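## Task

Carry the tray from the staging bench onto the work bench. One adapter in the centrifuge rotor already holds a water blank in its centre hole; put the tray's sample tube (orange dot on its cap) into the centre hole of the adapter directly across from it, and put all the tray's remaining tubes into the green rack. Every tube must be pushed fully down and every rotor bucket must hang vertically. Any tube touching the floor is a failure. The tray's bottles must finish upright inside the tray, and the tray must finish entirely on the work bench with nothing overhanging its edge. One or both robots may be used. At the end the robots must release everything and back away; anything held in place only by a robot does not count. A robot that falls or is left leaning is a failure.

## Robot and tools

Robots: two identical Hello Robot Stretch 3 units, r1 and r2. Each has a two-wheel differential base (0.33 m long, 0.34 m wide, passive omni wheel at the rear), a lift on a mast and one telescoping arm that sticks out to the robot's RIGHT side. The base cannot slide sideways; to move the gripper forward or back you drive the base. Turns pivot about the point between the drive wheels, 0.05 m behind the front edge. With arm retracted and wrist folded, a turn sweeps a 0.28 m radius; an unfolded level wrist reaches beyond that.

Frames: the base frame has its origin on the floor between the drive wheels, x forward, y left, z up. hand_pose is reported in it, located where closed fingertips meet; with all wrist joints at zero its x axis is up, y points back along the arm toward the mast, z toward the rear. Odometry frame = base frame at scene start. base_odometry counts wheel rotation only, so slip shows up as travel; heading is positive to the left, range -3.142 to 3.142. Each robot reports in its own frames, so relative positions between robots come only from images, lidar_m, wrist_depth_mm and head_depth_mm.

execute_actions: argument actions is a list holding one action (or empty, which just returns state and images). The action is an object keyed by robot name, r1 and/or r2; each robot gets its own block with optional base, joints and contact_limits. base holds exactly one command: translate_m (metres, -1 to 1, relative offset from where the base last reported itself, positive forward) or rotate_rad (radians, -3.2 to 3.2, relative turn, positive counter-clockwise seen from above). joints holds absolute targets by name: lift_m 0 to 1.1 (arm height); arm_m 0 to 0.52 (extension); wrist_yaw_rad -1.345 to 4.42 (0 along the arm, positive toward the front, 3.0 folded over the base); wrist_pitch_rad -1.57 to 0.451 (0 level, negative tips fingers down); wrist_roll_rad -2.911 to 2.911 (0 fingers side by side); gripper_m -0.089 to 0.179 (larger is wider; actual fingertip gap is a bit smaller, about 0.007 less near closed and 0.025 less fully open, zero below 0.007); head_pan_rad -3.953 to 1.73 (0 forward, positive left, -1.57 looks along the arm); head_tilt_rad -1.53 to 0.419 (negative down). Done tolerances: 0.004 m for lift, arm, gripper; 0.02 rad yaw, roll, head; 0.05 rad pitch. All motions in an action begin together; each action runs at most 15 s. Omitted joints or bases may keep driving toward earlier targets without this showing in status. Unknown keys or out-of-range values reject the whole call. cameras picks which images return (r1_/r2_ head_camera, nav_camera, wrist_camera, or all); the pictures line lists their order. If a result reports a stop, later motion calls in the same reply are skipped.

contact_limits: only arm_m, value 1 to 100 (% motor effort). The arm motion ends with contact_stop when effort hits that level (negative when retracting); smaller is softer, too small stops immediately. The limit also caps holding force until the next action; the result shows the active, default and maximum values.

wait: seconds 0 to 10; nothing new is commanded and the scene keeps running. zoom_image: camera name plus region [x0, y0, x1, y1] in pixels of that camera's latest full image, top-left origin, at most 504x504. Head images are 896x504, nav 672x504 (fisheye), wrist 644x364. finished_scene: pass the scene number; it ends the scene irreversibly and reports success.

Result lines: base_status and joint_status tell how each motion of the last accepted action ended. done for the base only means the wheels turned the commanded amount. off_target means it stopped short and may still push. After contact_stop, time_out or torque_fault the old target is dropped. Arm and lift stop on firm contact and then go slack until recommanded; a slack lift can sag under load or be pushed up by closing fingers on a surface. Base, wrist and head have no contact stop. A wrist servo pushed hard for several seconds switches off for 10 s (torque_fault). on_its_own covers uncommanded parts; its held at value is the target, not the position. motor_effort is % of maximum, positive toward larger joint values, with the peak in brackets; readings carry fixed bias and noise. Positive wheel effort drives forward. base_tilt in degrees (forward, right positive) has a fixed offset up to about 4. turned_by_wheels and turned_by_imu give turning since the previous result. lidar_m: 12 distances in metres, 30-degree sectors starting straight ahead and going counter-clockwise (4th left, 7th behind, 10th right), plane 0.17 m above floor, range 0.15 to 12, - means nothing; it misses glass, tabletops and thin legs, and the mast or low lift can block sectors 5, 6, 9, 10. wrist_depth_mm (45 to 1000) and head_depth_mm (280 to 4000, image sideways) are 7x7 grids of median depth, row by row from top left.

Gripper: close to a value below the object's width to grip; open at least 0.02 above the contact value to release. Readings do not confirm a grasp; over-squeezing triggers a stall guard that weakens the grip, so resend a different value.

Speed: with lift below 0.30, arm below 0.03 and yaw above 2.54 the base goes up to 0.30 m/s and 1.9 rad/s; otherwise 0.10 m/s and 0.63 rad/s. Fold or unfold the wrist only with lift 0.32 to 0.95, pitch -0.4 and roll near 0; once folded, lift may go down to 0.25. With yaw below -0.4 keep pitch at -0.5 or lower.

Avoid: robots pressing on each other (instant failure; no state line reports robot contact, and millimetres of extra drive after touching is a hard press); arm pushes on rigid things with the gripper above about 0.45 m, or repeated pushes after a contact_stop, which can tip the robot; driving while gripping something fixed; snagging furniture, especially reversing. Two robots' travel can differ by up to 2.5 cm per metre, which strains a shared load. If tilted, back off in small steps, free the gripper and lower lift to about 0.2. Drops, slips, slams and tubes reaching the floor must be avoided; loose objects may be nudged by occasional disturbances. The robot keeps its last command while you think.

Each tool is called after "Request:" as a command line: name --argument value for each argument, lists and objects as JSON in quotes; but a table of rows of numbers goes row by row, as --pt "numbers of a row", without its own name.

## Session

Request:
execute_actions --actions '[]'

Scene clock: 0.00 s.
r1.base_odometry: x=+0.000 y=+0.000 heading=+0.000 (m, m, rad; r1's odometry frame)
r1.turned_by_wheels: +0.000 (rad since the last result)
r1.turned_by_imu: +0.000 (rad since the last result)
r1.base_tilt: forward=-0.2 right=-1.4 (deg)
r1.lidar_m: 2.63 1.68 1.15 2.34 2.47 1.38 1.17 1.17 1.33 2.25 2.53 1.28
r1.head_depth_mm: 1941 3041 - - - 2470 1849 / 1947 3029 - - - 2580 1858 / 1941 3046 3914 3977 3957 2949 2022 / 1932 3073 3776 3807 3873 2941 2035 / 1922 3041 3701 3777 3711 2954 2028 / 1907 2989 3548 3560 3548 2611 2022 / 1924 3012 3450 3423 3429 2963 2023
r1.base_status: not commanded
r1.joint_positions: lift_m=+0.338 arm_m=-0.001 wrist_yaw_rad=+2.938 wrist_pitch_rad=-0.478 wrist_roll_rad=-0.001 gripper_m=+0.037 head_pan_rad=-0.012 head_tilt_rad=-0.011
r1.joint_status: not commanded
r1.motor_effort: left_wheel=+1 right_wheel=+0 lift_m=+18 arm_m=+0 wrist_yaw_rad=+0 wrist_pitch_rad=+6 wrist_roll_rad=+0 gripper_m=+0 head_pan_rad=+0 head_tilt_rad=+2 (%)
r1.hand_pose: x=+0.0225 y=+0.0677 z=+0.3377 quat_wxyz=(+0.237, +0.700, +0.097, +0.667) (m; r1's base frame)
r1.wrist_depth_mm: - - - - - - - / - - - - - - - / 891 - 932 949 971 979 994 / 720 - 745 756 763 780 790 / 599 590 635 623 632 639 646 / 511 513 - 531 544 538 546 / 461 - - 463 463 471 477
r2.base_odometry: x=+0.000 y=+0.000 heading=+0.000 (m, m, rad; r2's odometry frame)
r2.turned_by_wheels: +0.000 (rad since the last result)
r2.turned_by_imu: +0.000 (rad since the last result)
r2.base_tilt: forward=-1.6 right=+0.2 (deg)
r2.lidar_m: 2.78 1.63 1.03 0.94 0.94 1.15 2.24 1.92 1.51 2.62 1.29 1.35
r2.head_depth_mm: 1788 2455 - - 2543 2413 2084 / 1767 2462 - - 2979 2824 2147 / 1750 2604 - - - 3255 2148 / 1743 2565 - - - 3234 2151 / 1730 2550 - - - 3277 2185 / 1725 2519 - - - 3327 2203 / 1715 2502 3958 3942 3917 3400 2210
r2.base_status: not commanded
r2.joint_positions: lift_m=+0.542 arm_m=+0.001 wrist_yaw_rad=+2.924 wrist_pitch_rad=-0.574 wrist_roll_rad=+0.004 gripper_m=+0.037 head_pan_rad=-0.020 head_tilt_rad=+0.002
r2.joint_status: not commanded
r2.motor_effort: left_wheel=-1 right_wheel=+0 lift_m=+42 arm_m=-1 wrist_yaw_rad=+0 wrist_pitch_rad=+6 wrist_roll_rad=+0 gripper_m=+0 head_pan_rad=+0 head_tilt_rad=+2 (%)
r2.hand_pose: x=+0.0225 y=+0.0510 z=+0.5217 quat_wxyz=(+0.273, +0.697, +0.125, +0.651) (m; r2's base frame)
r2.wrist_depth_mm: - 859 939 - - - - / 850 - - - - - - / 915 - - - - - - / 908 912 954 968 975 977 994 / 796 801 - 817 841 834 850 / 702 706 - 716 732 721 739 / 621 629 - 656 635 656 650
pictures: r1_head_camera (sideways: a quarter turn clockwise sets it upright), r1_nav_camera (sideways: a quarter turn counterclockwise sets it upright), r1_wrist_camera, r2_head_camera (sideways: a quarter turn clockwise sets it upright), r2_nav_camera (sideways: a quarter turn counterclockwise sets it upright), r2_wrist_camera
Images, in order (width x height): r1_head_camera 896x504, r1_nav_camera 672x504, r1_wrist_camera 644x364, r2_head_camera 896x504, r2_nav_camera 672x504, r2_wrist_camera 644x364.

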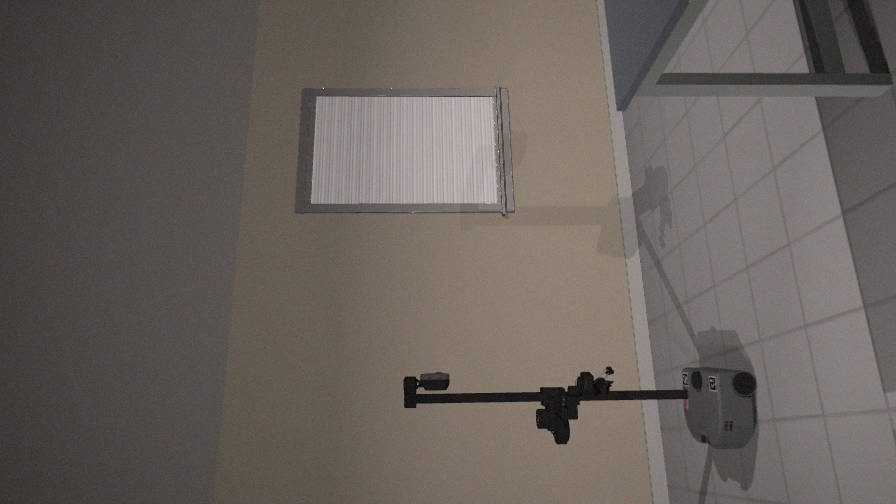

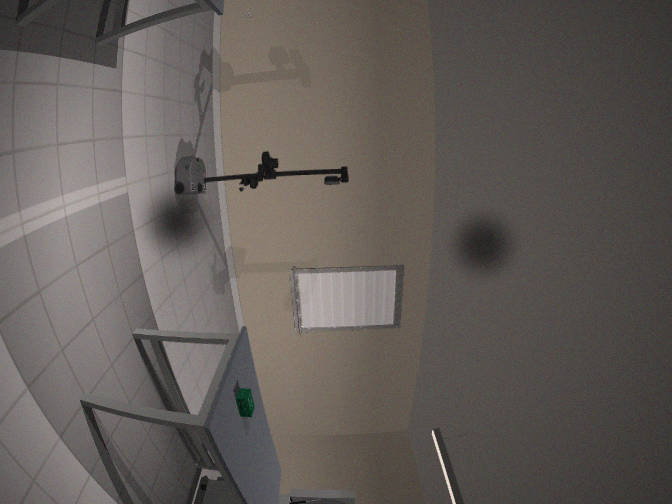

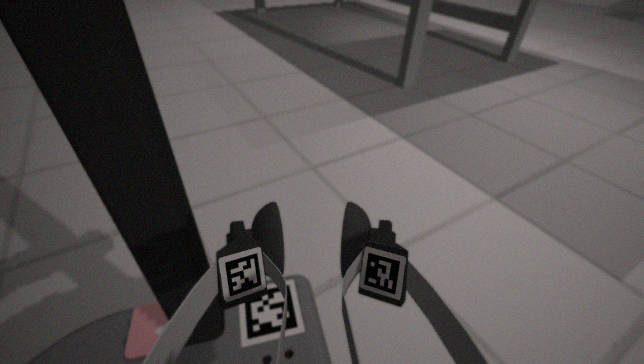

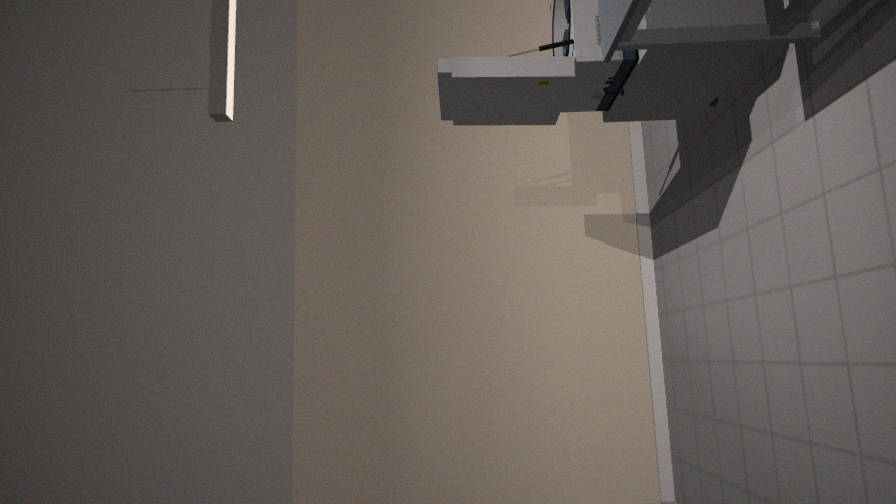

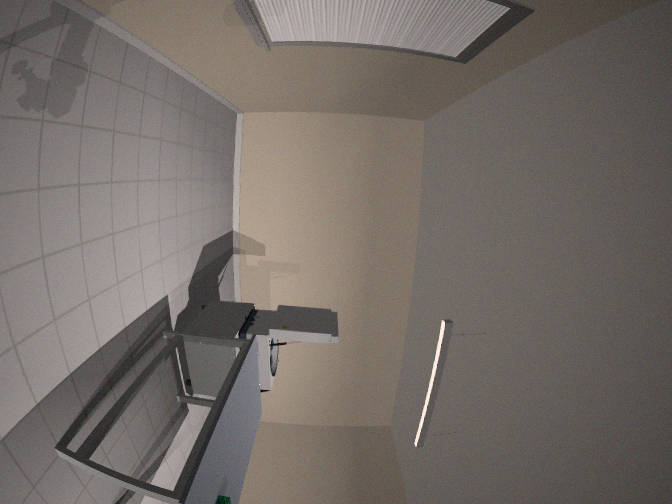

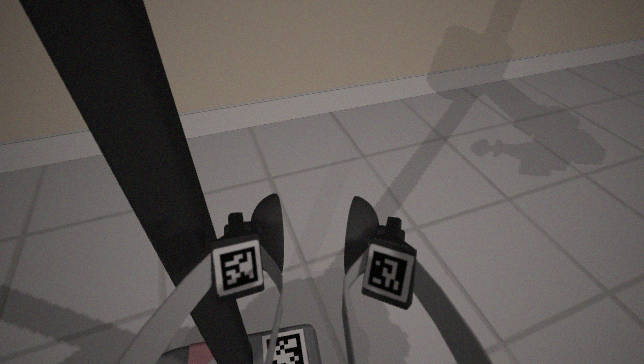

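Request:
execute_actions --actions '[{"r1":{"joints":{"head_pan_rad":1.2,"head_tilt_rad":-0.6}},"r2":{"joints":{"head_pan_rad":1.5,"head_tilt_rad":-0.6}}}]' --cameras '["r1_nav_camera","r2_nav_camera","r1_head_camera","r2_head_camera"]'

Request:
execute_actions --actions '[{"r1":{"joints":{"head_pan_rad":-1.57,"head_tilt_rad":-0.6}},"r2":{"joints":{"head_pan_rad":-1.57,"head_tilt_rad":-0.6}}}]' --cameras '["r1_nav_camera","r2_nav_camera"]'

Scene clock: 7.13 s.
r1.base_odometry: x=+0.000 y=+0.000 heading=+0.000 (m, m, rad; r1's odometry frame)
r1.turned_by_wheels: +0.000 (rad since the last result)
r1.turned_by_imu: +0.001 (rad since the last result)
r1.base_tilt: forward=-0.2 right=-1.5 (deg)
r1.lidar_m: 2.61 1.68 1.15 2.35 2.47 1.38 1.17 1.17 1.33 2.24 2.53 1.29
r1.head_depth_mm: 3554 3844 1600 2095 1765 1426 1201 / 3888 - 1400 2178 1749 1422 1201 / - - 1347 2009 1650 1420 1206 / - 1975 1580 2285 1754 1417 1202 / - 2235 2860 2271 1745 1429 1196 / - 2196 3219 2241 1737 1418 1197 / 3824 - 3052 2244 1742 1422 1200
r1.base_status: not commanded
r1.joint_positions: lift_m=+0.338 arm_m=-0.001 wrist_yaw_rad=+2.938 wrist_pitch_rad=-0.478 wrist_roll_rad=-0.001 gripper_m=+0.037 head_pan_rad=+1.193 head_tilt_rad=-0.592
r1.joint_status: all done
r1.motor_effort: left_wheel=+1(1) right_wheel=+0(0) lift_m=+18(18) arm_m=+0(0) wrist_yaw_rad=+0(0) wrist_pitch_rad=+7(7) wrist_roll_rad=+0(0) gripper_m=+0(0) head_pan_rad=+2(30) head_tilt_rad=-3(36) (%)
r1.hand_pose: x=+0.0225 y=+0.0677 z=+0.3377 quat_wxyz=(+0.237, +0.700, +0.097, +0.667) (m; r1's base frame)
r1.wrist_depth_mm: - - - - - - - / - - - - - - - / 902 - 926 967 976 971 990 / 721 - 733 745 775 771 787 / 597 585 633 620 627 635 646 / 514 517 - 526 548 537 544 / 458 - - 462 464 471 475
r2.base_odometry: x=+0.000 y=+0.000 heading=+0.000 (m, m, rad; r2's odometry frame)
r2.turned_by_wheels: +0.000 (rad since the last result)
r2.turned_by_imu: +0.000 (rad since the last result)
r2.base_tilt: forward=-1.5 right=+0.2 (deg)
r2.lidar_m: 2.80 1.63 1.03 0.94 0.94 1.15 2.25 1.93 1.51 2.62 1.30 1.35
r2.head_depth_mm: 847 944 1066 1225 1437 1426 1199 / 826 915 1032 1181 1373 1430 1203 / 805 891 1000 1134 1313 1436 1204 / 785 862 967 1095 1258 1406 1205 / 765 842 939 1060 1210 1372 1216 / 746 823 913 1024 1164 1345 1214 / 730 797 885 993 1126 1285 -
r2.base_status: not commanded
r2.joint_positions: lift_m=+0.542 arm_m=+0.001 wrist_yaw_rad=+2.924 wrist_pitch_rad=-0.574 wrist_roll_rad=+0.004 gripper_m=+0.037 head_pan_rad=+1.493 head_tilt_rad=-0.592
r2.joint_status: all done
r2.motor_effort: left_wheel=-1(0) right_wheel=+0(0) lift_m=+42(42) arm_m=-1(1) wrist_yaw_rad=+0(1) wrist_pitch_rad=+6(5) wrist_roll_rad=+0(1) gripper_m=+0(0) head_pan_rad=+3(35) head_tilt_rad=-2(25) (%)
r2.hand_pose: x=+0.0225 y=+0.0510 z=+0.5217 quat_wxyz=(+0.273, +0.697, +0.125, +0.651) (m; r2's base frame)
r2.wrist_depth_mm: - 857 923 - - - - / 836 - - - - - - / 898 - - - - - - / 934 928 946 953 969 983 - / 783 798 - 813 830 835 857 / 698 705 - 706 726 737 747 / 624 629 - 658 643 657 654
pictures: r1_head_camera (sideways: a quarter turn clockwise sets it upright), r1_nav_camera (sideways: a quarter turn counterclockwise sets it upright), r2_head_camera (sideways: a quarter turn clockwise sets it upright), r2_nav_camera (sideways: a quarter turn counterclockwise sets it upright)
Images, in order (width x height): r1_head_camera 896x504, r1_nav_camera 672x504, r2_head_camera 896x504, r2_nav_camera 672x504.

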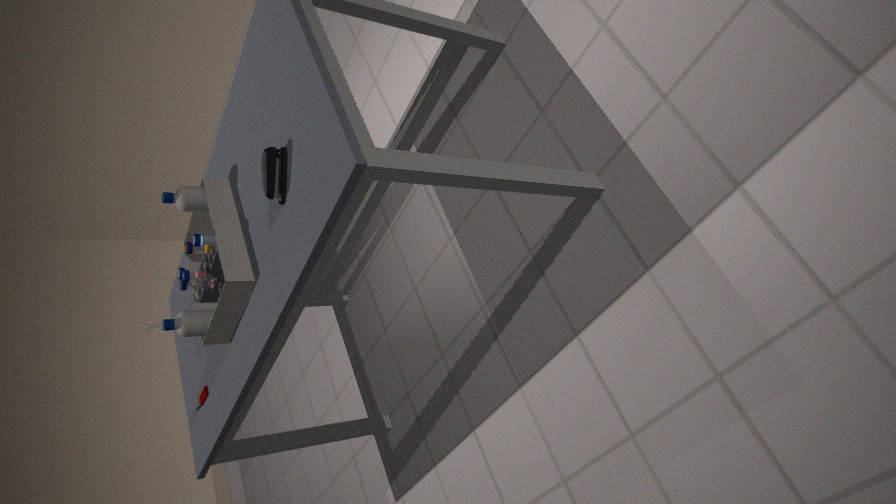

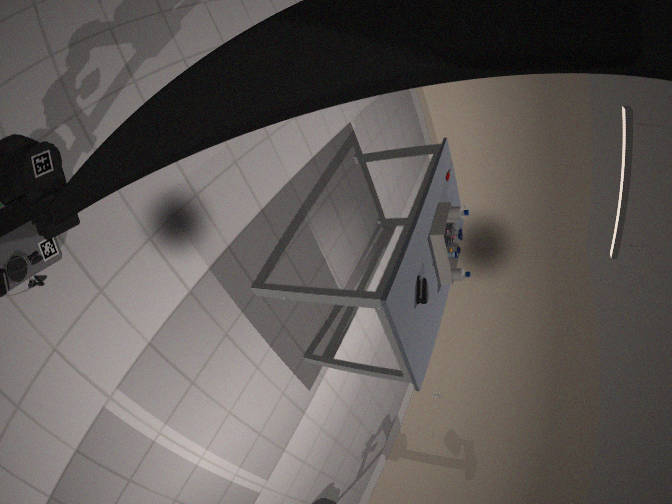

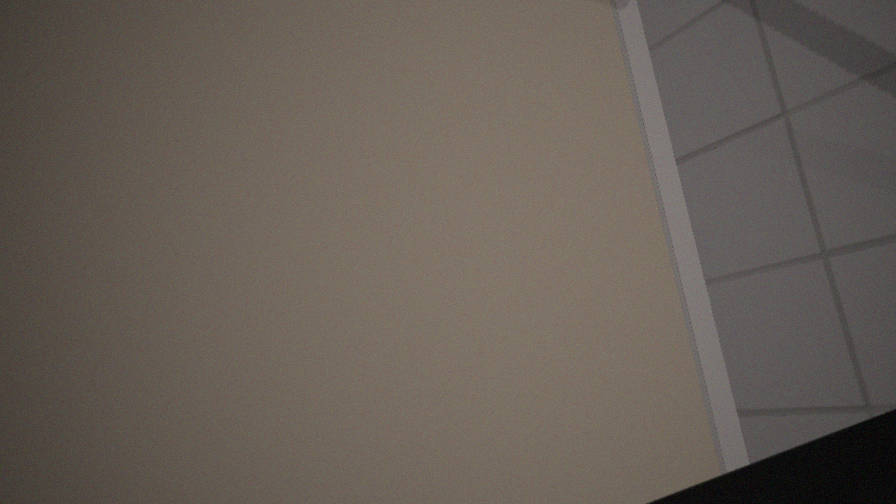

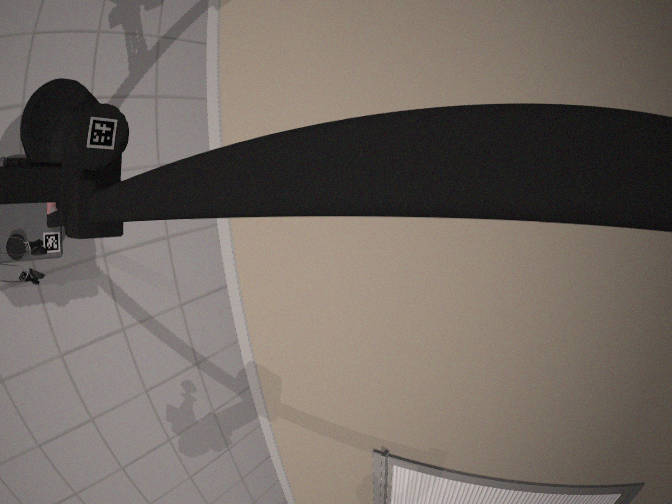

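Scene clock: 9.17 s.
r1.base_odometry: x=+0.000 y=+0.000 heading=+0.000 (m, m, rad; r1's odometry frame)
r1.turned_by_wheels: +0.000 (rad since the last result)
r1.turned_by_imu: +0.000 (rad since the last result)
r1.base_tilt: forward=-0.2 right=-1.4 (deg)
r1.lidar_m: 2.61 1.68 1.14 2.35 2.47 1.38 1.17 1.17 1.34 2.25 2.52 1.29
r1.head_depth_mm: 1741 1848 1943 1994 1736 1425 1199 / 2114 2254 2441 2284 1744 1429 1204 / 2640 2864 2885 2270 1749 1420 1203 / 3465 3943 3236 2267 1742 1428 1199 / 3917 - 3181 2255 1735 1415 1197 / 3804 - 3209 2251 1745 1414 1195 / 3723 - 3209 2253 1740 1414 1190
r1.base_status: not commanded
r1.joint_positions: lift_m=+0.338 arm_m=-0.001 wrist_yaw_rad=+2.938 wrist_pitch_rad=-0.478 wrist_roll_rad=-0.001 gripper_m=+0.037 head_pan_rad=-1.563 head_tilt_rad=-0.593
r1.joint_status: all done
r1.motor_effort: left_wheel=+1(1) right_wheel=+0(0) lift_m=+18(18) arm_m=+0(0) wrist_yaw_rad=+0(0) wrist_pitch_rad=+6(7) wrist_roll_rad=+0(1) gripper_m=+0(0) head_pan_rad=-3(29) head_tilt_rad=-4(3) (%)
r1.hand_pose: x=+0.0225 y=+0.0677 z=+0.3377 quat_wxyz=(+0.237, +0.700, +0.097, +0.667) (m; r1's base frame)
r1.wrist_depth_mm: - - - - - - - / - - - - - - - / 894 - 935 933 971 997 999 / 722 - 740 751 756 769 775 / 606 587 634 620 624 630 645 / 512 516 - 532 539 535 548 / 462 - - 461 465 470 475
r2.base_odometry: x=+0.000 y=+0.000 heading=+0.000 (m, m, rad; r2's odometry frame)
r2.turned_by_wheels: +0.000 (rad since the last result)
r2.turned_by_imu: +0.000 (rad since the last result)
r2.base_tilt: forward=-1.5 right=+0.2 (deg)
r2.lidar_m: 2.79 1.64 1.04 0.94 0.94 1.15 2.24 1.93 1.51 2.62 1.29 1.36
r2.head_depth_mm: 3381 3731 3314 2217 1762 1422 1197 / 3309 3694 3363 2315 1766 1433 1200 / 3243 3625 3371 2331 1777 1429 1210 / 3170 3481 2933 2348 1783 1444 1209 / 3158 3534 3449 2358 1795 1449 1213 / 3136 3439 3500 2375 1810 1447 1217 / 3074 3376 3531 2375 1819 1466 1226
r2.base_status: not commanded
r2.joint_positions: lift_m=+0.542 arm_m=+0.001 wrist_yaw_rad=+2.924 wrist_pitch_rad=-0.574 wrist_roll_rad=+0.004 gripper_m=+0.037 head_pan_rad=-1.563 head_tilt_rad=-0.592
r2.joint_status: all done
r2.motor_effort: left_wheel=-1(0) right_wheel=+1(0) lift_m=+42(42) arm_m=-1(1) wrist_yaw_rad=+0(0) wrist_pitch_rad=+6(6) wrist_roll_rad=+0(0) gripper_m=+0(0) head_pan_rad=-4(36) head_tilt_rad=-3(3) (%)
r2.hand_pose: x=+0.0225 y=+0.0510 z=+0.5217 quat_wxyz=(+0.273, +0.697, +0.125, +0.651) (m; r2's base frame)
r2.wrist_depth_mm: - 861 902 - - - - / 844 - - - - - - / 910 - - - - - - / 936 915 958 959 973 995 995 / 785 797 - 817 831 849 853 / 698 700 - 717 737 730 745 / 622 626 - 662 641 647 664
pictures: r1_nav_camera (sideways: a quarter turn counterclockwise sets it upright), r2_nav_camera (sideways: a quarter turn counterclockwise sets it upright)
Images, in order (width x height): r1_nav_camera 672x504, r2_nav_camera 672x504.

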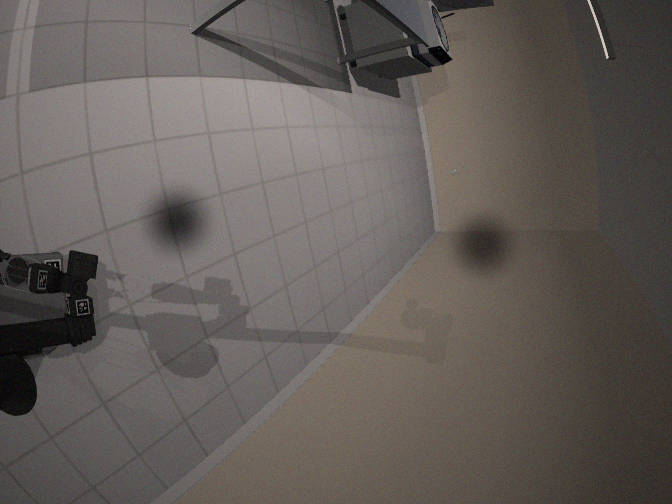

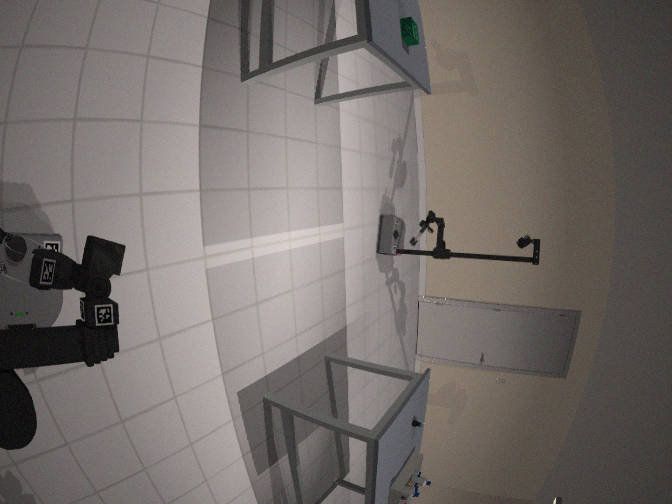

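Request:
execute_actions --actions '[{"r1":{"base":{"rotate_rad":1.53},"joints":{"lift_m":0.25,"head_pan_rad":0,"head_tilt_rad":-0.5}},"r2":{"base":{"rotate_rad":0.5},"joints":{"lift_m":0.25,"wrist_pitch_rad":-0.4,"wrist_yaw_rad":3.0}}}]' --cameras '[]'

Request:
execute_actions --actions '[{"r1":{"base":{"translate_m":0.8}},"r2":{"base":{"translate_m":-0.9}}}]' --cameras '["r1_nav_camera","r2_nav_camera","r1_head_camera"]'

Scene clock: 37.70 s.
r1.base_odometry: x=+0.000 y=+0.000 heading=+1.530 (m, m, rad; r1's odometry frame)
r1.turned_by_wheels: +1.530 (rad since the last result)
r1.turned_by_imu: +1.533 (rad since the last result)
r1.base_tilt: forward=-0.3 right=-1.3 (deg)
r1.lidar_m: 2.35 2.72 1.42 1.18 1.17 1.30 2.09 2.53 1.29 1.78 2.73 1.15
r1.head_depth_mm: - - 1644 2375 1927 1481 1253 / - - 1695 2629 1914 1512 1256 / - - 3299 2633 1901 1510 1253 / 3987 - 3689 2583 1914 1501 1253 / 3785 - - 2577 1898 1510 1257 / 3625 3995 - 2582 1907 1501 1244 / 3563 3830 3991 2597 1907 1501 1255
r1.base_status: done
r1.joint_positions: lift_m=+0.250 arm_m=-0.001 wrist_yaw_rad=+2.938 wrist_pitch_rad=-0.479 wrist_roll_rad=-0.001 gripper_m=+0.037 head_pan_rad=-0.007 head_tilt_rad=-0.507
r1.joint_status: all done
r1.motor_effort: left_wheel=-3(10) right_wheel=+3(10) lift_m=+14(17) arm_m=+0(0) wrist_yaw_rad=+0(0) wrist_pitch_rad=+7(7) wrist_roll_rad=+0(0) gripper_m=+0(1) head_pan_rad=+3(29) head_tilt_rad=+3(14) (%)
r1.hand_pose: x=+0.0225 y=+0.0676 z=+0.2496 quat_wxyz=(+0.237, +0.700, +0.097, +0.667) (m; r1's base frame)
r1.wrist_depth_mm: - - - - - - - / 872 993 - - - - - / 726 - 751 772 771 781 805 / 578 - 594 598 613 617 628 / 485 - 530 519 511 513 522 / - - - 417 435 436 441 / - - - - 375 378 380
r2.base_odometry: x=+0.000 y=+0.000 heading=+0.500 (m, m, rad; r2's odometry frame)
r2.turned_by_wheels: +0.500 (rad since the last result)
r2.turned_by_imu: +0.493 (rad since the last result)
r2.base_tilt: forward=-1.5 right=+0.2 (deg)
r2.lidar_m: 1.69 1.05 0.93 0.94 1.13 2.13 1.99 1.51 2.63 1.29 1.33 2.67
r2.head_depth_mm: 3057 3363 3331 2301 1757 1424 1199 / 3179 3469 3351 2338 1770 1422 1200 / 3273 3658 3362 2331 1775 1431 1200 / 3375 3762 3040 2239 1786 1440 1205 / 3534 3876 1774 2342 1720 1447 1215 / 3596 - 1444 2272 1741 1464 1218 / 3789 - 1568 2393 1757 1463 1223
r2.base_status: done
r2.joint_positions: lift_m=+0.251 arm_m=+0.001 wrist_yaw_rad=+2.998 wrist_pitch_rad=-0.421 wrist_roll_rad=+0.004 gripper_m=+0.037 head_pan_rad=-1.563 head_tilt_rad=-0.593
r2.joint_status: all done
r2.motor_effort: left_wheel=-5(7) right_wheel=+3(6) lift_m=+18(41) arm_m=-1(1) wrist_yaw_rad=+2(2) wrist_pitch_rad=+10(11) wrist_roll_rad=+0(0) gripper_m=+0(0) head_pan_rad=-3(4) head_tilt_rad=-2(2) (%)
r2.hand_pose: x=+0.0108 y=+0.0754 z=+0.2626 quat_wxyz=(+0.198, +0.701, +0.098, +0.678) (m; r2's base frame)
r2.wrist_depth_mm: - - 976 934 877 834 786 / - - - - 930 902 858 / 812 - 838 869 890 881 885 / 629 641 667 670 682 694 703 / 523 530 - 553 554 566 566 / 467 - - - 469 468 476 / - - - - 404 408 410
pictures: none
No camera images: the call's "cameras" was empty. Leave "cameras" out to get every camera's image.

Scene clock: 42.47 s.
r1.base_odometry: x=+0.033 y=+0.799 heading=+1.530 (m, m, rad; r1's odometry frame)
r1.turned_by_wheels: +0.000 (rad since the last result)
r1.turned_by_imu: +0.002 (rad since the last result)
r1.base_tilt: forward=-0.3 right=-1.5 (deg)
r1.lidar_m: 1.55 3.32 1.72 1.41 1.43 1.60 2.56 1.81 2.11 2.06 0.59 1.38
r1.head_depth_mm: 3727 - 1638 1065 1797 1511 1248 / 3472 3858 1635 1187 1920 1509 1262 / 3364 3706 1650 2484 1921 1508 1255 / 3227 3564 3736 2370 1886 1522 1254 / 3170 3456 3660 2616 1916 1513 1251 / 2987 3215 3478 2581 1886 1517 1258 / 2950 3137 3480 2593 1905 1513 1253
r1.base_status: done
r1.joint_positions: lift_m=+0.250 arm_m=-0.001 wrist_yaw_rad=+2.938 wrist_pitch_rad=-0.479 wrist_roll_rad=-0.001 gripper_m=+0.037 head_pan_rad=-0.007 head_tilt_rad=-0.506
r1.joint_status: not commanded
r1.motor_effort: left_wheel=-3(7) right_wheel=+3(8) lift_m=+14(14) arm_m=+0(0) wrist_yaw_rad=+0(0) wrist_pitch_rad=+7(7) wrist_roll_rad=+0(0) gripper_m=+0(0) head_pan_rad=+3(2) head_tilt_rad=+3(3) (%)
r1.hand_pose: x=+0.0225 y=+0.0676 z=+0.2496 quat_wxyz=(+0.237, +0.700, +0.097, +0.667) (m; r1's base frame)
r1.wrist_depth_mm: - - - - - - - / 964 990 - - - - - / 718 - 750 770 791 782 804 / 578 - 593 607 614 618 625 / 484 - 526 517 506 508 523 / - - - 413 434 440 435 / - - - - 375 379 381
r2.base_odometry: x=-0.790 y=-0.431 heading=+0.500 (m, m, rad; r2's odometry frame)
r2.turned_by_wheels: +0.000 (rad since the last result)
r2.turned_by_imu: -0.002 (rad since the last result)
r2.base_tilt: forward=-1.5 right=+0.3 (deg)
r2.lidar_m: 2.21 1.37 1.22 1.22 1.47 2.77 1.48 0.91 0.83 3.53 1.74 1.83
r2.head_depth_mm: 2821 3097 2975 2121 1761 1426 1202 / 2888 3204 3346 2307 1768 1428 1202 / 2992 3342 3419 2320 1785 1443 1208 / 3118 3448 3401 2360 1779 1440 1215 / 3239 3576 3481 2374 1804 1449 1213 / 3336 3748 3530 2379 1794 1454 1219 / 3461 3891 3493 2384 1813 1457 1229
r2.base_status: done
r2.joint_positions: lift_m=+0.251 arm_m=+0.001 wrist_yaw_rad=+2.999 wrist_pitch_rad=-0.421 wrist_roll_rad=+0.004 gripper_m=+0.037 head_pan_rad=-1.563 head_tilt_rad=-0.593
r2.joint_status: not commanded
r2.motor_effort: left_wheel=-4(14) right_wheel=+3(5) lift_m=+18(18) arm_m=-1(1) wrist_yaw_rad=+1(3) wrist_pitch_rad=+10(10) wrist_roll_rad=+1(0) gripper_m=+0(0) head_pan_rad=-3(3) head_tilt_rad=-3(2) (%)
r2.hand_pose: x=+0.0107 y=+0.0755 z=+0.2627 quat_wxyz=(+0.197, +0.701, +0.098, +0.678) (m; r2's base frame)
r2.wrist_depth_mm: - - - - - - - / - - - - - - - / 806 - 850 859 870 902 915 / 635 643 653 668 679 692 698 / 527 524 - 558 559 564 561 / 461 - - - 463 477 476 / - - - - 401 404 408
pictures: r1_head_camera (sideways: a quarter turn clockwise sets it upright), r1_nav_camera (sideways: a quarter turn counterclockwise sets it upright), r2_nav_camera (sideways: a quarter turn counterclockwise sets it upright)
Images, in order (width x height): r1_head_camera 896x504, r1_nav_camera 672x504, r2_nav_camera 672x504.

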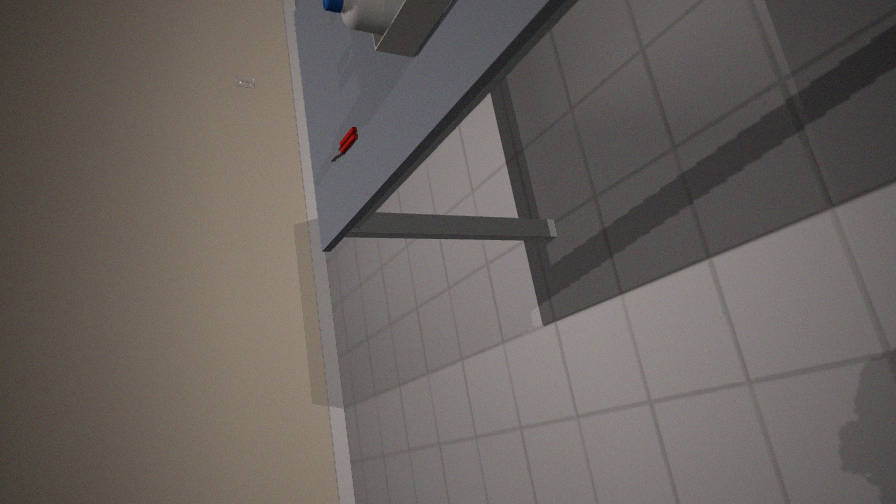

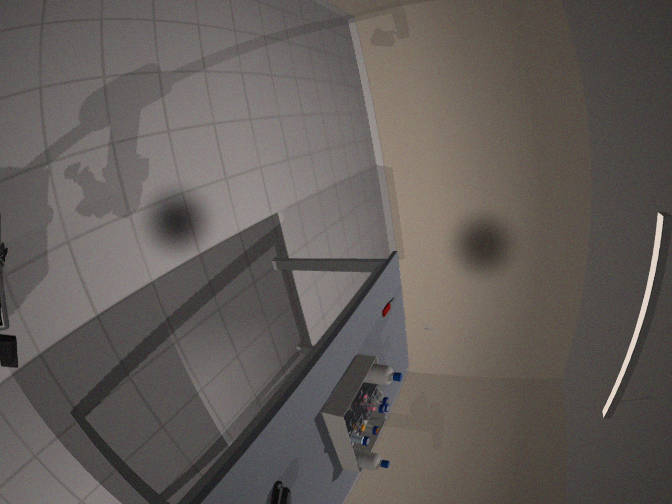

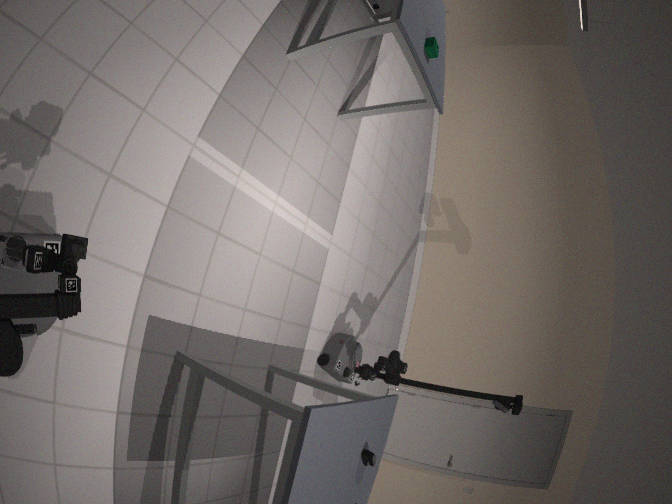

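Request:
execute_actions --actions '[{"r1":{"base":{"translate_m":0.5}},"r2":{"base":{"translate_m":-0.9}}}]' --cameras '[]'

Request:
execute_actions --actions '[{"r1":{"base":{"rotate_rad":0.32},"joints":{"lift_m":0.9,"head_pan_rad":-1.57,"head_tilt_rad":-0.8}},"r2":{"base":{"rotate_rad":-0.5},"joints":{"lift_m":0.9,"head_tilt_rad":-0.8}}}]' --cameras '["r1_head_camera","r2_head_camera"]'

Scene clock: 57.60 s.
r1.base_odometry: x=+0.054 y=+1.299 heading=+1.530 (m, m, rad; r1's odometry frame)
r1.turned_by_wheels: +0.000 (rad since the last result)
r1.turned_by_imu: +0.002 (rad since the last result)
r1.base_tilt: forward=-0.3 right=-1.4 (deg)
r1.lidar_m: 1.06 3.02 1.94 1.59 1.58 1.78 2.86 2.22 0.59 1.08 1.07 1.20
r1.head_depth_mm: 3119 3521 3738 1063 787 1425 1255 / 2966 3358 3674 1069 885 1514 1252 / 2901 3246 3521 1121 1824 1522 1259 / 2787 3032 3414 2444 1821 1508 1256 / 2657 2957 3225 2601 1912 1493 1253 / 2602 2825 3110 2625 1907 1505 1250 / 2481 2758 3003 2608 1898 1508 1261
r1.base_status: done
r1.joint_positions: lift_m=+0.250 arm_m=-0.001 wrist_yaw_rad=+2.938 wrist_pitch_rad=-0.479 wrist_roll_rad=-0.001 gripper_m=+0.037 head_pan_rad=-0.007 head_tilt_rad=-0.506
r1.joint_status: not commanded
r1.motor_effort: left_wheel=-3(9) right_wheel=+3(8) lift_m=+14(13) arm_m=+0(0) wrist_yaw_rad=+0(0) wrist_pitch_rad=+7(7) wrist_roll_rad=-1(0) gripper_m=+1(0) head_pan_rad=+2(2) head_tilt_rad=+2(3) (%)
r1.hand_pose: x=+0.0225 y=+0.0676 z=+0.2496 quat_wxyz=(+0.237, +0.700, +0.097, +0.667) (m; r1's base frame)
r1.wrist_depth_mm: - - - - - - - / 973 - - - - - - / 723 - 755 769 774 801 812 / 585 - 595 603 621 614 629 / 485 - 524 517 505 513 514 / - - - 416 439 437 439 / - - - - 374 380 382
r2.base_odometry: x=-1.580 y=-0.862 heading=+0.499 (m, m, rad; r2's odometry frame)
r2.turned_by_wheels: +0.000 (rad since the last result)
r2.turned_by_imu: -0.002 (rad since the last result)
r2.base_tilt: forward=-1.5 right=+0.2 (deg)
r2.lidar_m: 2.74 1.70 1.51 1.51 1.81 2.84 0.95 0.59 0.53 0.53 0.63 2.45
r2.head_depth_mm: 2576 2840 3044 790 726 1352 1197 / 2613 2875 3061 847 730 1392 1199 / 2785 3036 3260 967 734 1431 1153 / 2873 3164 3358 971 761 1439 1156 / 2985 3276 3494 977 796 1441 1163 / 3067 3422 3497 981 830 1444 1190 / 3170 3587 3533 990 957 1152 1221
r2.base_status: done
r2.joint_positions: lift_m=+0.251 arm_m=+0.001 wrist_yaw_rad=+2.999 wrist_pitch_rad=-0.421 wrist_roll_rad=+0.004 gripper_m=+0.037 head_pan_rad=-1.563 head_tilt_rad=-0.593
r2.joint_status: not commanded
r2.motor_effort: left_wheel=-4(14) right_wheel=+3(4) lift_m=+18(18) arm_m=-1(1) wrist_yaw_rad=+1(1) wrist_pitch_rad=+10(10) wrist_roll_rad=+1(0) gripper_m=+1(0) head_pan_rad=-4(3) head_tilt_rad=-2(1) (%)
r2.hand_pose: x=+0.0107 y=+0.0755 z=+0.2628 quat_wxyz=(+0.197, +0.701, +0.098, +0.678) (m; r2's base frame)
r2.wrist_depth_mm: - - - - - - - / - - - - - - - / 824 - 839 861 900 889 939 / 632 639 665 670 668 697 699 / 532 531 - 557 557 555 567 / 464 - - - 467 471 476 / - - - - 402 409 413
pictures: none
No camera images: the call's "cameras" was empty. Leave "cameras" out to get every camera's image.

Scene clock: 64.33 s.
r1.base_odometry: x=+0.054 y=+1.299 heading=+1.849 (m, m, rad; r1's odometry frame)
r1.turned_by_wheels: +0.320 (rad since the last result)
r1.turned_by_imu: +0.322 (rad since the last result)
r1.base_tilt: forward=-0.1 right=-1.3 (deg)
r1.lidar_m: 3.02 2.30 1.64 1.58 1.64 2.23 2.22 0.62 0.59 1.07 1.11 1.06
r1.head_depth_mm: 2815 3049 904 727 - 1208 1124 / 2793 2955 899 726 - 1240 1125 / 2766 2952 907 724 640 - - / 2817 2925 898 719 644 - - / 2780 1732 877 718 646 1222 1128 / 2731 963 833 705 1395 1265 1125 / 2788 2912 840 701 1386 1276 1117
r1.base_status: done
r1.joint_positions: lift_m=+0.900 arm_m=-0.001 wrist_yaw_rad=+2.938 wrist_pitch_rad=-0.479 wrist_roll_rad=-0.001 gripper_m=+0.037 head_pan_rad=-1.563 head_tilt_rad=-0.790
r1.joint_status: all done
r1.motor_effort: left_wheel=-4(12) right_wheel=+3(8) lift_m=+22(24) arm_m=+0(0) wrist_yaw_rad=+0(0) wrist_pitch_rad=+7(7) wrist_roll_rad=+0(0) gripper_m=+1(0) head_pan_rad=-2(30) head_tilt_rad=-5(23) (%)
r1.hand_pose: x=+0.0225 y=+0.0676 z=+0.8990 quat_wxyz=(+0.237, +0.700, +0.097, +0.667) (m; r1's base frame)
r1.wrist_depth_mm: - - - - - - - / - - - - - - - / - - - - - - - / - - - - - - - / - - - - - - - / - - - - - - - / - - - - - - -
r2.base_odometry: x=-1.580 y=-0.862 heading=+0.000 (m, m, rad; r2's odometry frame)
r2.turned_by_wheels: -0.500 (rad since the last result)
r2.turned_by_imu: -0.493 (rad since the last result)
r2.base_tilt: forward=-1.5 right=+0.3 (deg)
r2.lidar_m: 2.44 2.64 1.67 1.51 1.52 1.84 2.84 0.92 0.59 0.53 0.53 0.65
r2.head_depth_mm: 2937 1258 927 783 - - 1114 / 2890 1263 935 762 1573 - 1125 / 2855 3070 904 763 1577 - - / 2802 1045 904 746 1587 - 1139 / 2751 2966 894 748 1521 - 1126 / 2694 2976 797 753 1454 1244 1127 / 2522 2904 957 755 1450 1299 1128
r2.base_status: done
r2.joint_positions: lift_m=+0.899 arm_m=+0.001 wrist_yaw_rad=+2.999 wrist_pitch_rad=-0.420 wrist_roll_rad=+0.004 gripper_m=+0.037 head_pan_rad=-1.563 head_tilt_rad=-0.790
r2.joint_status: all done
r2.motor_effort: left_wheel=+4(12) right_wheel=-2(6) lift_m=+62(63) arm_m=-1(1) wrist_yaw_rad=+1(1) wrist_pitch_rad=+10(9) wrist_roll_rad=+0(0) gripper_m=+0(0) head_pan_rad=-3(4) head_tilt_rad=-4(15) (%)
r2.hand_pose: x=+0.0107 y=+0.0755 z=+0.9114 quat_wxyz=(+0.197, +0.701, +0.098, +0.678) (m; r2's base frame)
r2.wrist_depth_mm: - - - - - - - / - - - - - - - / - - - - - - - / - - - - - - - / - - - - - - - / - - - - - - - / - - - - - - -
pictures: r1_head_camera (sideways: a quarter turn clockwise sets it upright), r2_head_camera (sideways: a quarter turn clockwise sets it upright)
Images, in order (width x height): r1_head_camera 896x504, r2_head_camera 896x504.

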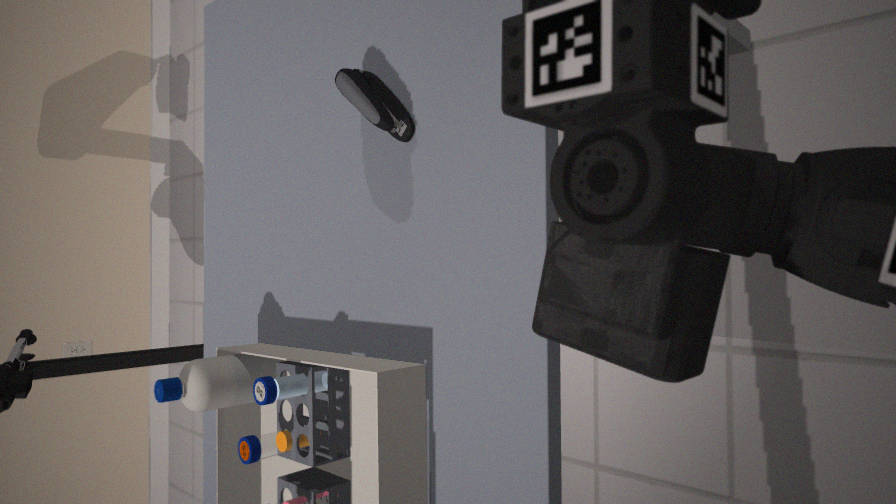

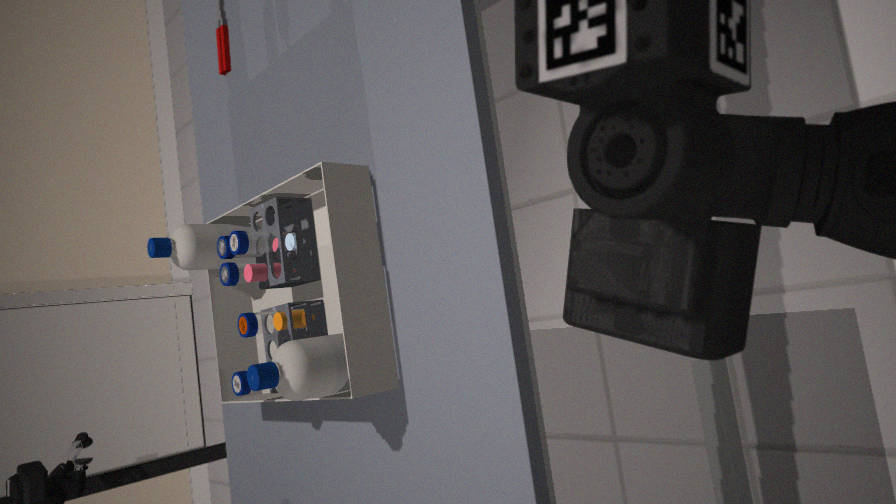

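Request:
execute_actions --actions '[{"r1":{"base":{"translate_m":0.27},"joints":{"lift_m":0.95,"wrist_pitch_rad":-0.4}},"r2":{"base":{"rotate_rad":0.17},"joints":{"lift_m":0.95,"wrist_pitch_rad":-0.4}}}]' --cameras '[]'

Request:
execute_actions --actions '[{"r1":{"joints":{"lift_m":1.1,"wrist_yaw_rad":0,"wrist_pitch_rad":-1.57,"wrist_roll_rad":1.57,"gripper_m":0.07}},"r2":{"joints":{"lift_m":1.1,"wrist_yaw_rad":0,"wrist_pitch_rad":-1.57,"wrist_roll_rad":1.57,"gripper_m":0.07}}}]' --cameras '["r1_head_camera","r2_head_camera"]'

Scene clock: 83.70 s.
r1.base_odometry: x=-0.021 y=+1.559 heading=+1.849 (m, m, rad; r1's odometry frame)
r1.turned_by_wheels: +0.000 (rad since the last result)
r1.turned_by_imu: +0.002 (rad since the last result)
r1.base_tilt: forward=-0.4 right=-1.3 (deg)
r1.lidar_m: 2.78 2.31 1.67 1.58 1.63 2.23 2.48 0.80 1.12 1.07 1.11 0.82
r1.head_depth_mm: 2816 2940 903 - - 1270 1131 / 2787 3017 902 742 - 1273 1124 / 2789 1136 837 726 - - - / 2708 1742 845 722 - - - / 2783 2931 797 721 - 1250 1136 / 2805 2917 811 700 646 1282 1116 / 2804 2929 894 719 1372 1272 1112
r1.base_status: done
r1.joint_positions: lift_m=+0.950 arm_m=-0.001 wrist_yaw_rad=+2.938 wrist_pitch_rad=-0.421 wrist_roll_rad=-0.001 gripper_m=+0.037 head_pan_rad=-1.563 head_tilt_rad=-0.790
r1.joint_status: all done
r1.motor_effort: left_wheel=-4(5) right_wheel=+3(6) lift_m=+22(21) arm_m=+0(0) wrist_yaw_rad=+0(0) wrist_pitch_rad=+11(12) wrist_roll_rad=+0(0) gripper_m=+1(0) head_pan_rad=-2(2) head_tilt_rad=-5(5) (%)
r1.hand_pose: x=+0.0240 y=+0.0751 z=+0.9617 quat_wxyz=(+0.218, +0.702, +0.077, +0.673) (m; r1's base frame)
r1.wrist_depth_mm: - - - - - - - / - - - - - - - / - - - - - - - / - - - - - - - / - - - - - - - / - - - - - - - / - - - - - - -
r2.base_odometry: x=-1.580 y=-0.862 heading=+0.169 (m, m, rad; r2's odometry frame)
r2.turned_by_wheels: +0.170 (rad since the last result)
r2.turned_by_imu: +0.168 (rad since the last result)
r2.base_tilt: forward=-1.6 right=+0.3 (deg)
r2.lidar_m: 2.45 2.16 1.57 1.51 1.56 2.13 2.84 0.76 0.55 0.53 0.55 0.75
r2.head_depth_mm: 2775 2973 930 - - 1194 1111 / 2775 1149 895 760 - 1211 - / 2758 2951 896 765 - - - / 2697 1677 799 758 - 1221 1141 / 2769 2996 916 749 - 1224 1123 / 2770 3062 954 752 1484 1244 1130 / 2755 3039 961 757 1485 1246 1132
r2.base_status: done
r2.joint_positions: lift_m=+0.949 arm_m=+0.001 wrist_yaw_rad=+2.999 wrist_pitch_rad=-0.420 wrist_roll_rad=+0.004 gripper_m=+0.037 head_pan_rad=-1.563 head_tilt_rad=-0.790
r2.joint_status: all done
r2.motor_effort: left_wheel=-5(9) right_wheel=+3(5) lift_m=+62(62) arm_m=-1(1) wrist_yaw_rad=+2(0) wrist_pitch_rad=+9(9) wrist_roll_rad=+0(1) gripper_m=+0(0) head_pan_rad=-4(3) head_tilt_rad=-3(4) (%)
r2.hand_pose: x=+0.0107 y=+0.0756 z=+0.9615 quat_wxyz=(+0.197, +0.701, +0.098, +0.678) (m; r2's base frame)
r2.wrist_depth_mm: - - - - - - - / - - - - - - - / - - - - - - - / - - - - - - - / - - - - - - - / - - - - - - - / - - - - - - -
pictures: none
No camera images: the call's "cameras" was empty. Leave "cameras" out to get every camera's image.

Scene clock: 86.20 s.
r1.base_odometry: x=-0.021 y=+1.559 heading=+1.849 (m, m, rad; r1's odometry frame)
r1.turned_by_wheels: +0.000 (rad since the last result)
r1.turned_by_imu: +0.001 (rad since the last result)
r1.base_tilt: forward=-0.3 right=-1.4 (deg)
r1.lidar_m: 2.78 2.31 1.67 1.58 1.63 2.24 2.48 0.80 1.12 1.07 1.11 0.82
r1.head_depth_mm: - - - - - 1287 1126 / - - - - - - 1125 / 2729 - - - - - - / 2739 1725 841 - - 1224 1115 / 2769 2941 797 720 - 1250 1124 / 2766 2946 810 699 1386 1271 1118 / 2778 2904 890 717 1387 1281 1122
r1.base_status: not commanded
r1.joint_positions: lift_m=+1.100 arm_m=-0.001 wrist_yaw_rad=+0.002 wrist_pitch_rad=-1.552 wrist_roll_rad=+1.567 gripper_m=+0.070 head_pan_rad=-1.563 head_tilt_rad=-0.790
r1.joint_status: all done
joint sent to its limit — the command would take r1.wrist_pitch_rad past its lower limit, so that joint was sent only as far as its limit.
r1.motor_effort: left_wheel=-4(4) right_wheel=+3(3) lift_m=+22(25) arm_m=+0(0) wrist_yaw_rad=-2(2) wrist_pitch_rad=-5(10) wrist_roll_rad=+1(1) gripper_m=+0(80) head_pan_rad=-2(2) head_tilt_rad=-5(5) (%)
r1.hand_pose: x=-0.0216 y=-0.1248 z=+0.9818 quat_wxyz=(+0.003, +0.002, -0.714, -0.701) (m; r1's base frame)
r1.wrist_depth_mm: 346 - - - - - - / 354 - - - - - - / 363 - - - - - - / 375 - - - - - - / 389 - - - - - - / 398 - - - - - - / 412 - - - - - -
r2.base_odometry: x=-1.580 y=-0.862 heading=+0.169 (m, m, rad; r2's odometry frame)
r2.turned_by_wheels: +0.000 (rad since the last result)
r2.turned_by_imu: +0.000 (rad since the last result)
r2.base_tilt: forward=-1.5 right=+0.2 (deg)
r2.lidar_m: 2.45 2.16 1.57 1.50 1.56 2.13 2.84 0.75 0.55 0.53 0.55 0.75
r2.head_depth_mm: - - - - - 1222 1112 / - - - - - - 1091 / 2766 - - - - - 1120 / 2700 1663 798 791 - 1230 1121 / 2773 3015 915 771 1478 1233 1122 / 2767 3045 956 752 1476 1239 1124 / 2771 3053 961 757 1480 1252 1134
r2.base_status: not commanded
r2.joint_positions: lift_m=+1.099 arm_m=+0.001 wrist_yaw_rad=+0.002 wrist_pitch_rad=-1.561 wrist_roll_rad=+1.565 gripper_m=+0.070 head_pan_rad=-1.563 head_tilt_rad=-0.790
r2.joint_status: all done
r2.motor_effort: left_wheel=-5(5) right_wheel=+3(3) lift_m=+63(66) arm_m=-1(1) wrist_yaw_rad=-3(3) wrist_pitch_rad=-5(9) wrist_roll_rad=+3(4) gripper_m=+0(80) head_pan_rad=-3(3) head_tilt_rad=-3(3) (%)
r2.hand_pose: x=-0.0216 y=-0.1244 z=+0.9808 quat_wxyz=(+0.003, +0.003, -0.710, -0.704) (m; r2's base frame)
r2.wrist_depth_mm: - - - - - - - / - - - - - - - / - - - - - - - / - - - - - - - / - - - - - - - / - - - - - - - / 501 - - - - - -
pictures: r1_head_camera (sideways: a quarter turn clockwise sets it upright), r2_head_camera (sideways: a quarter turn clockwise sets it upright)
Images, in order (width x height): r1_head_camera 896x504, r2_head_camera 896x504.

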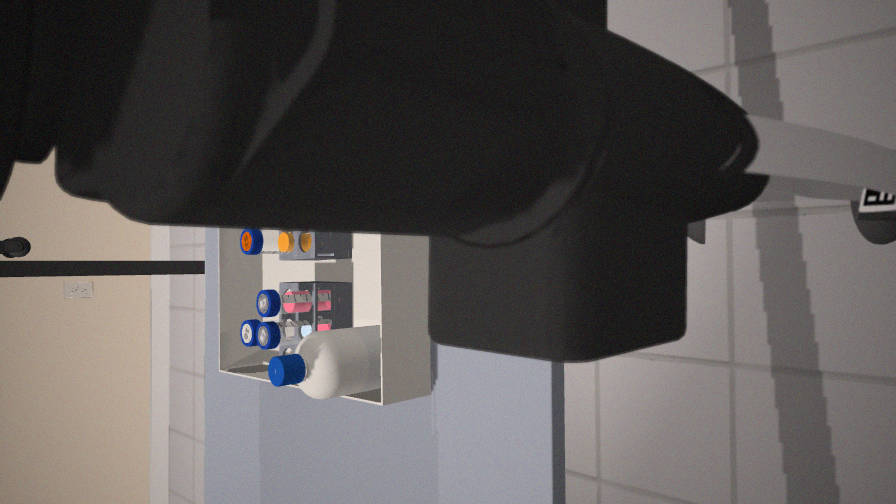

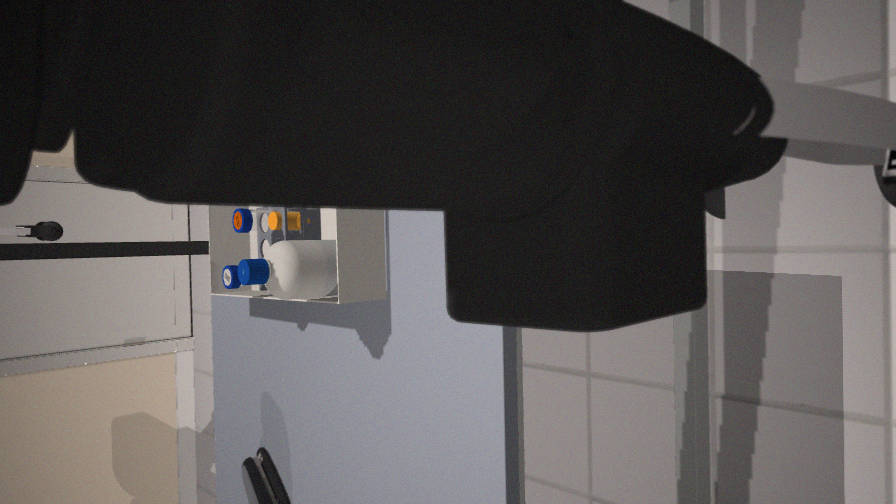

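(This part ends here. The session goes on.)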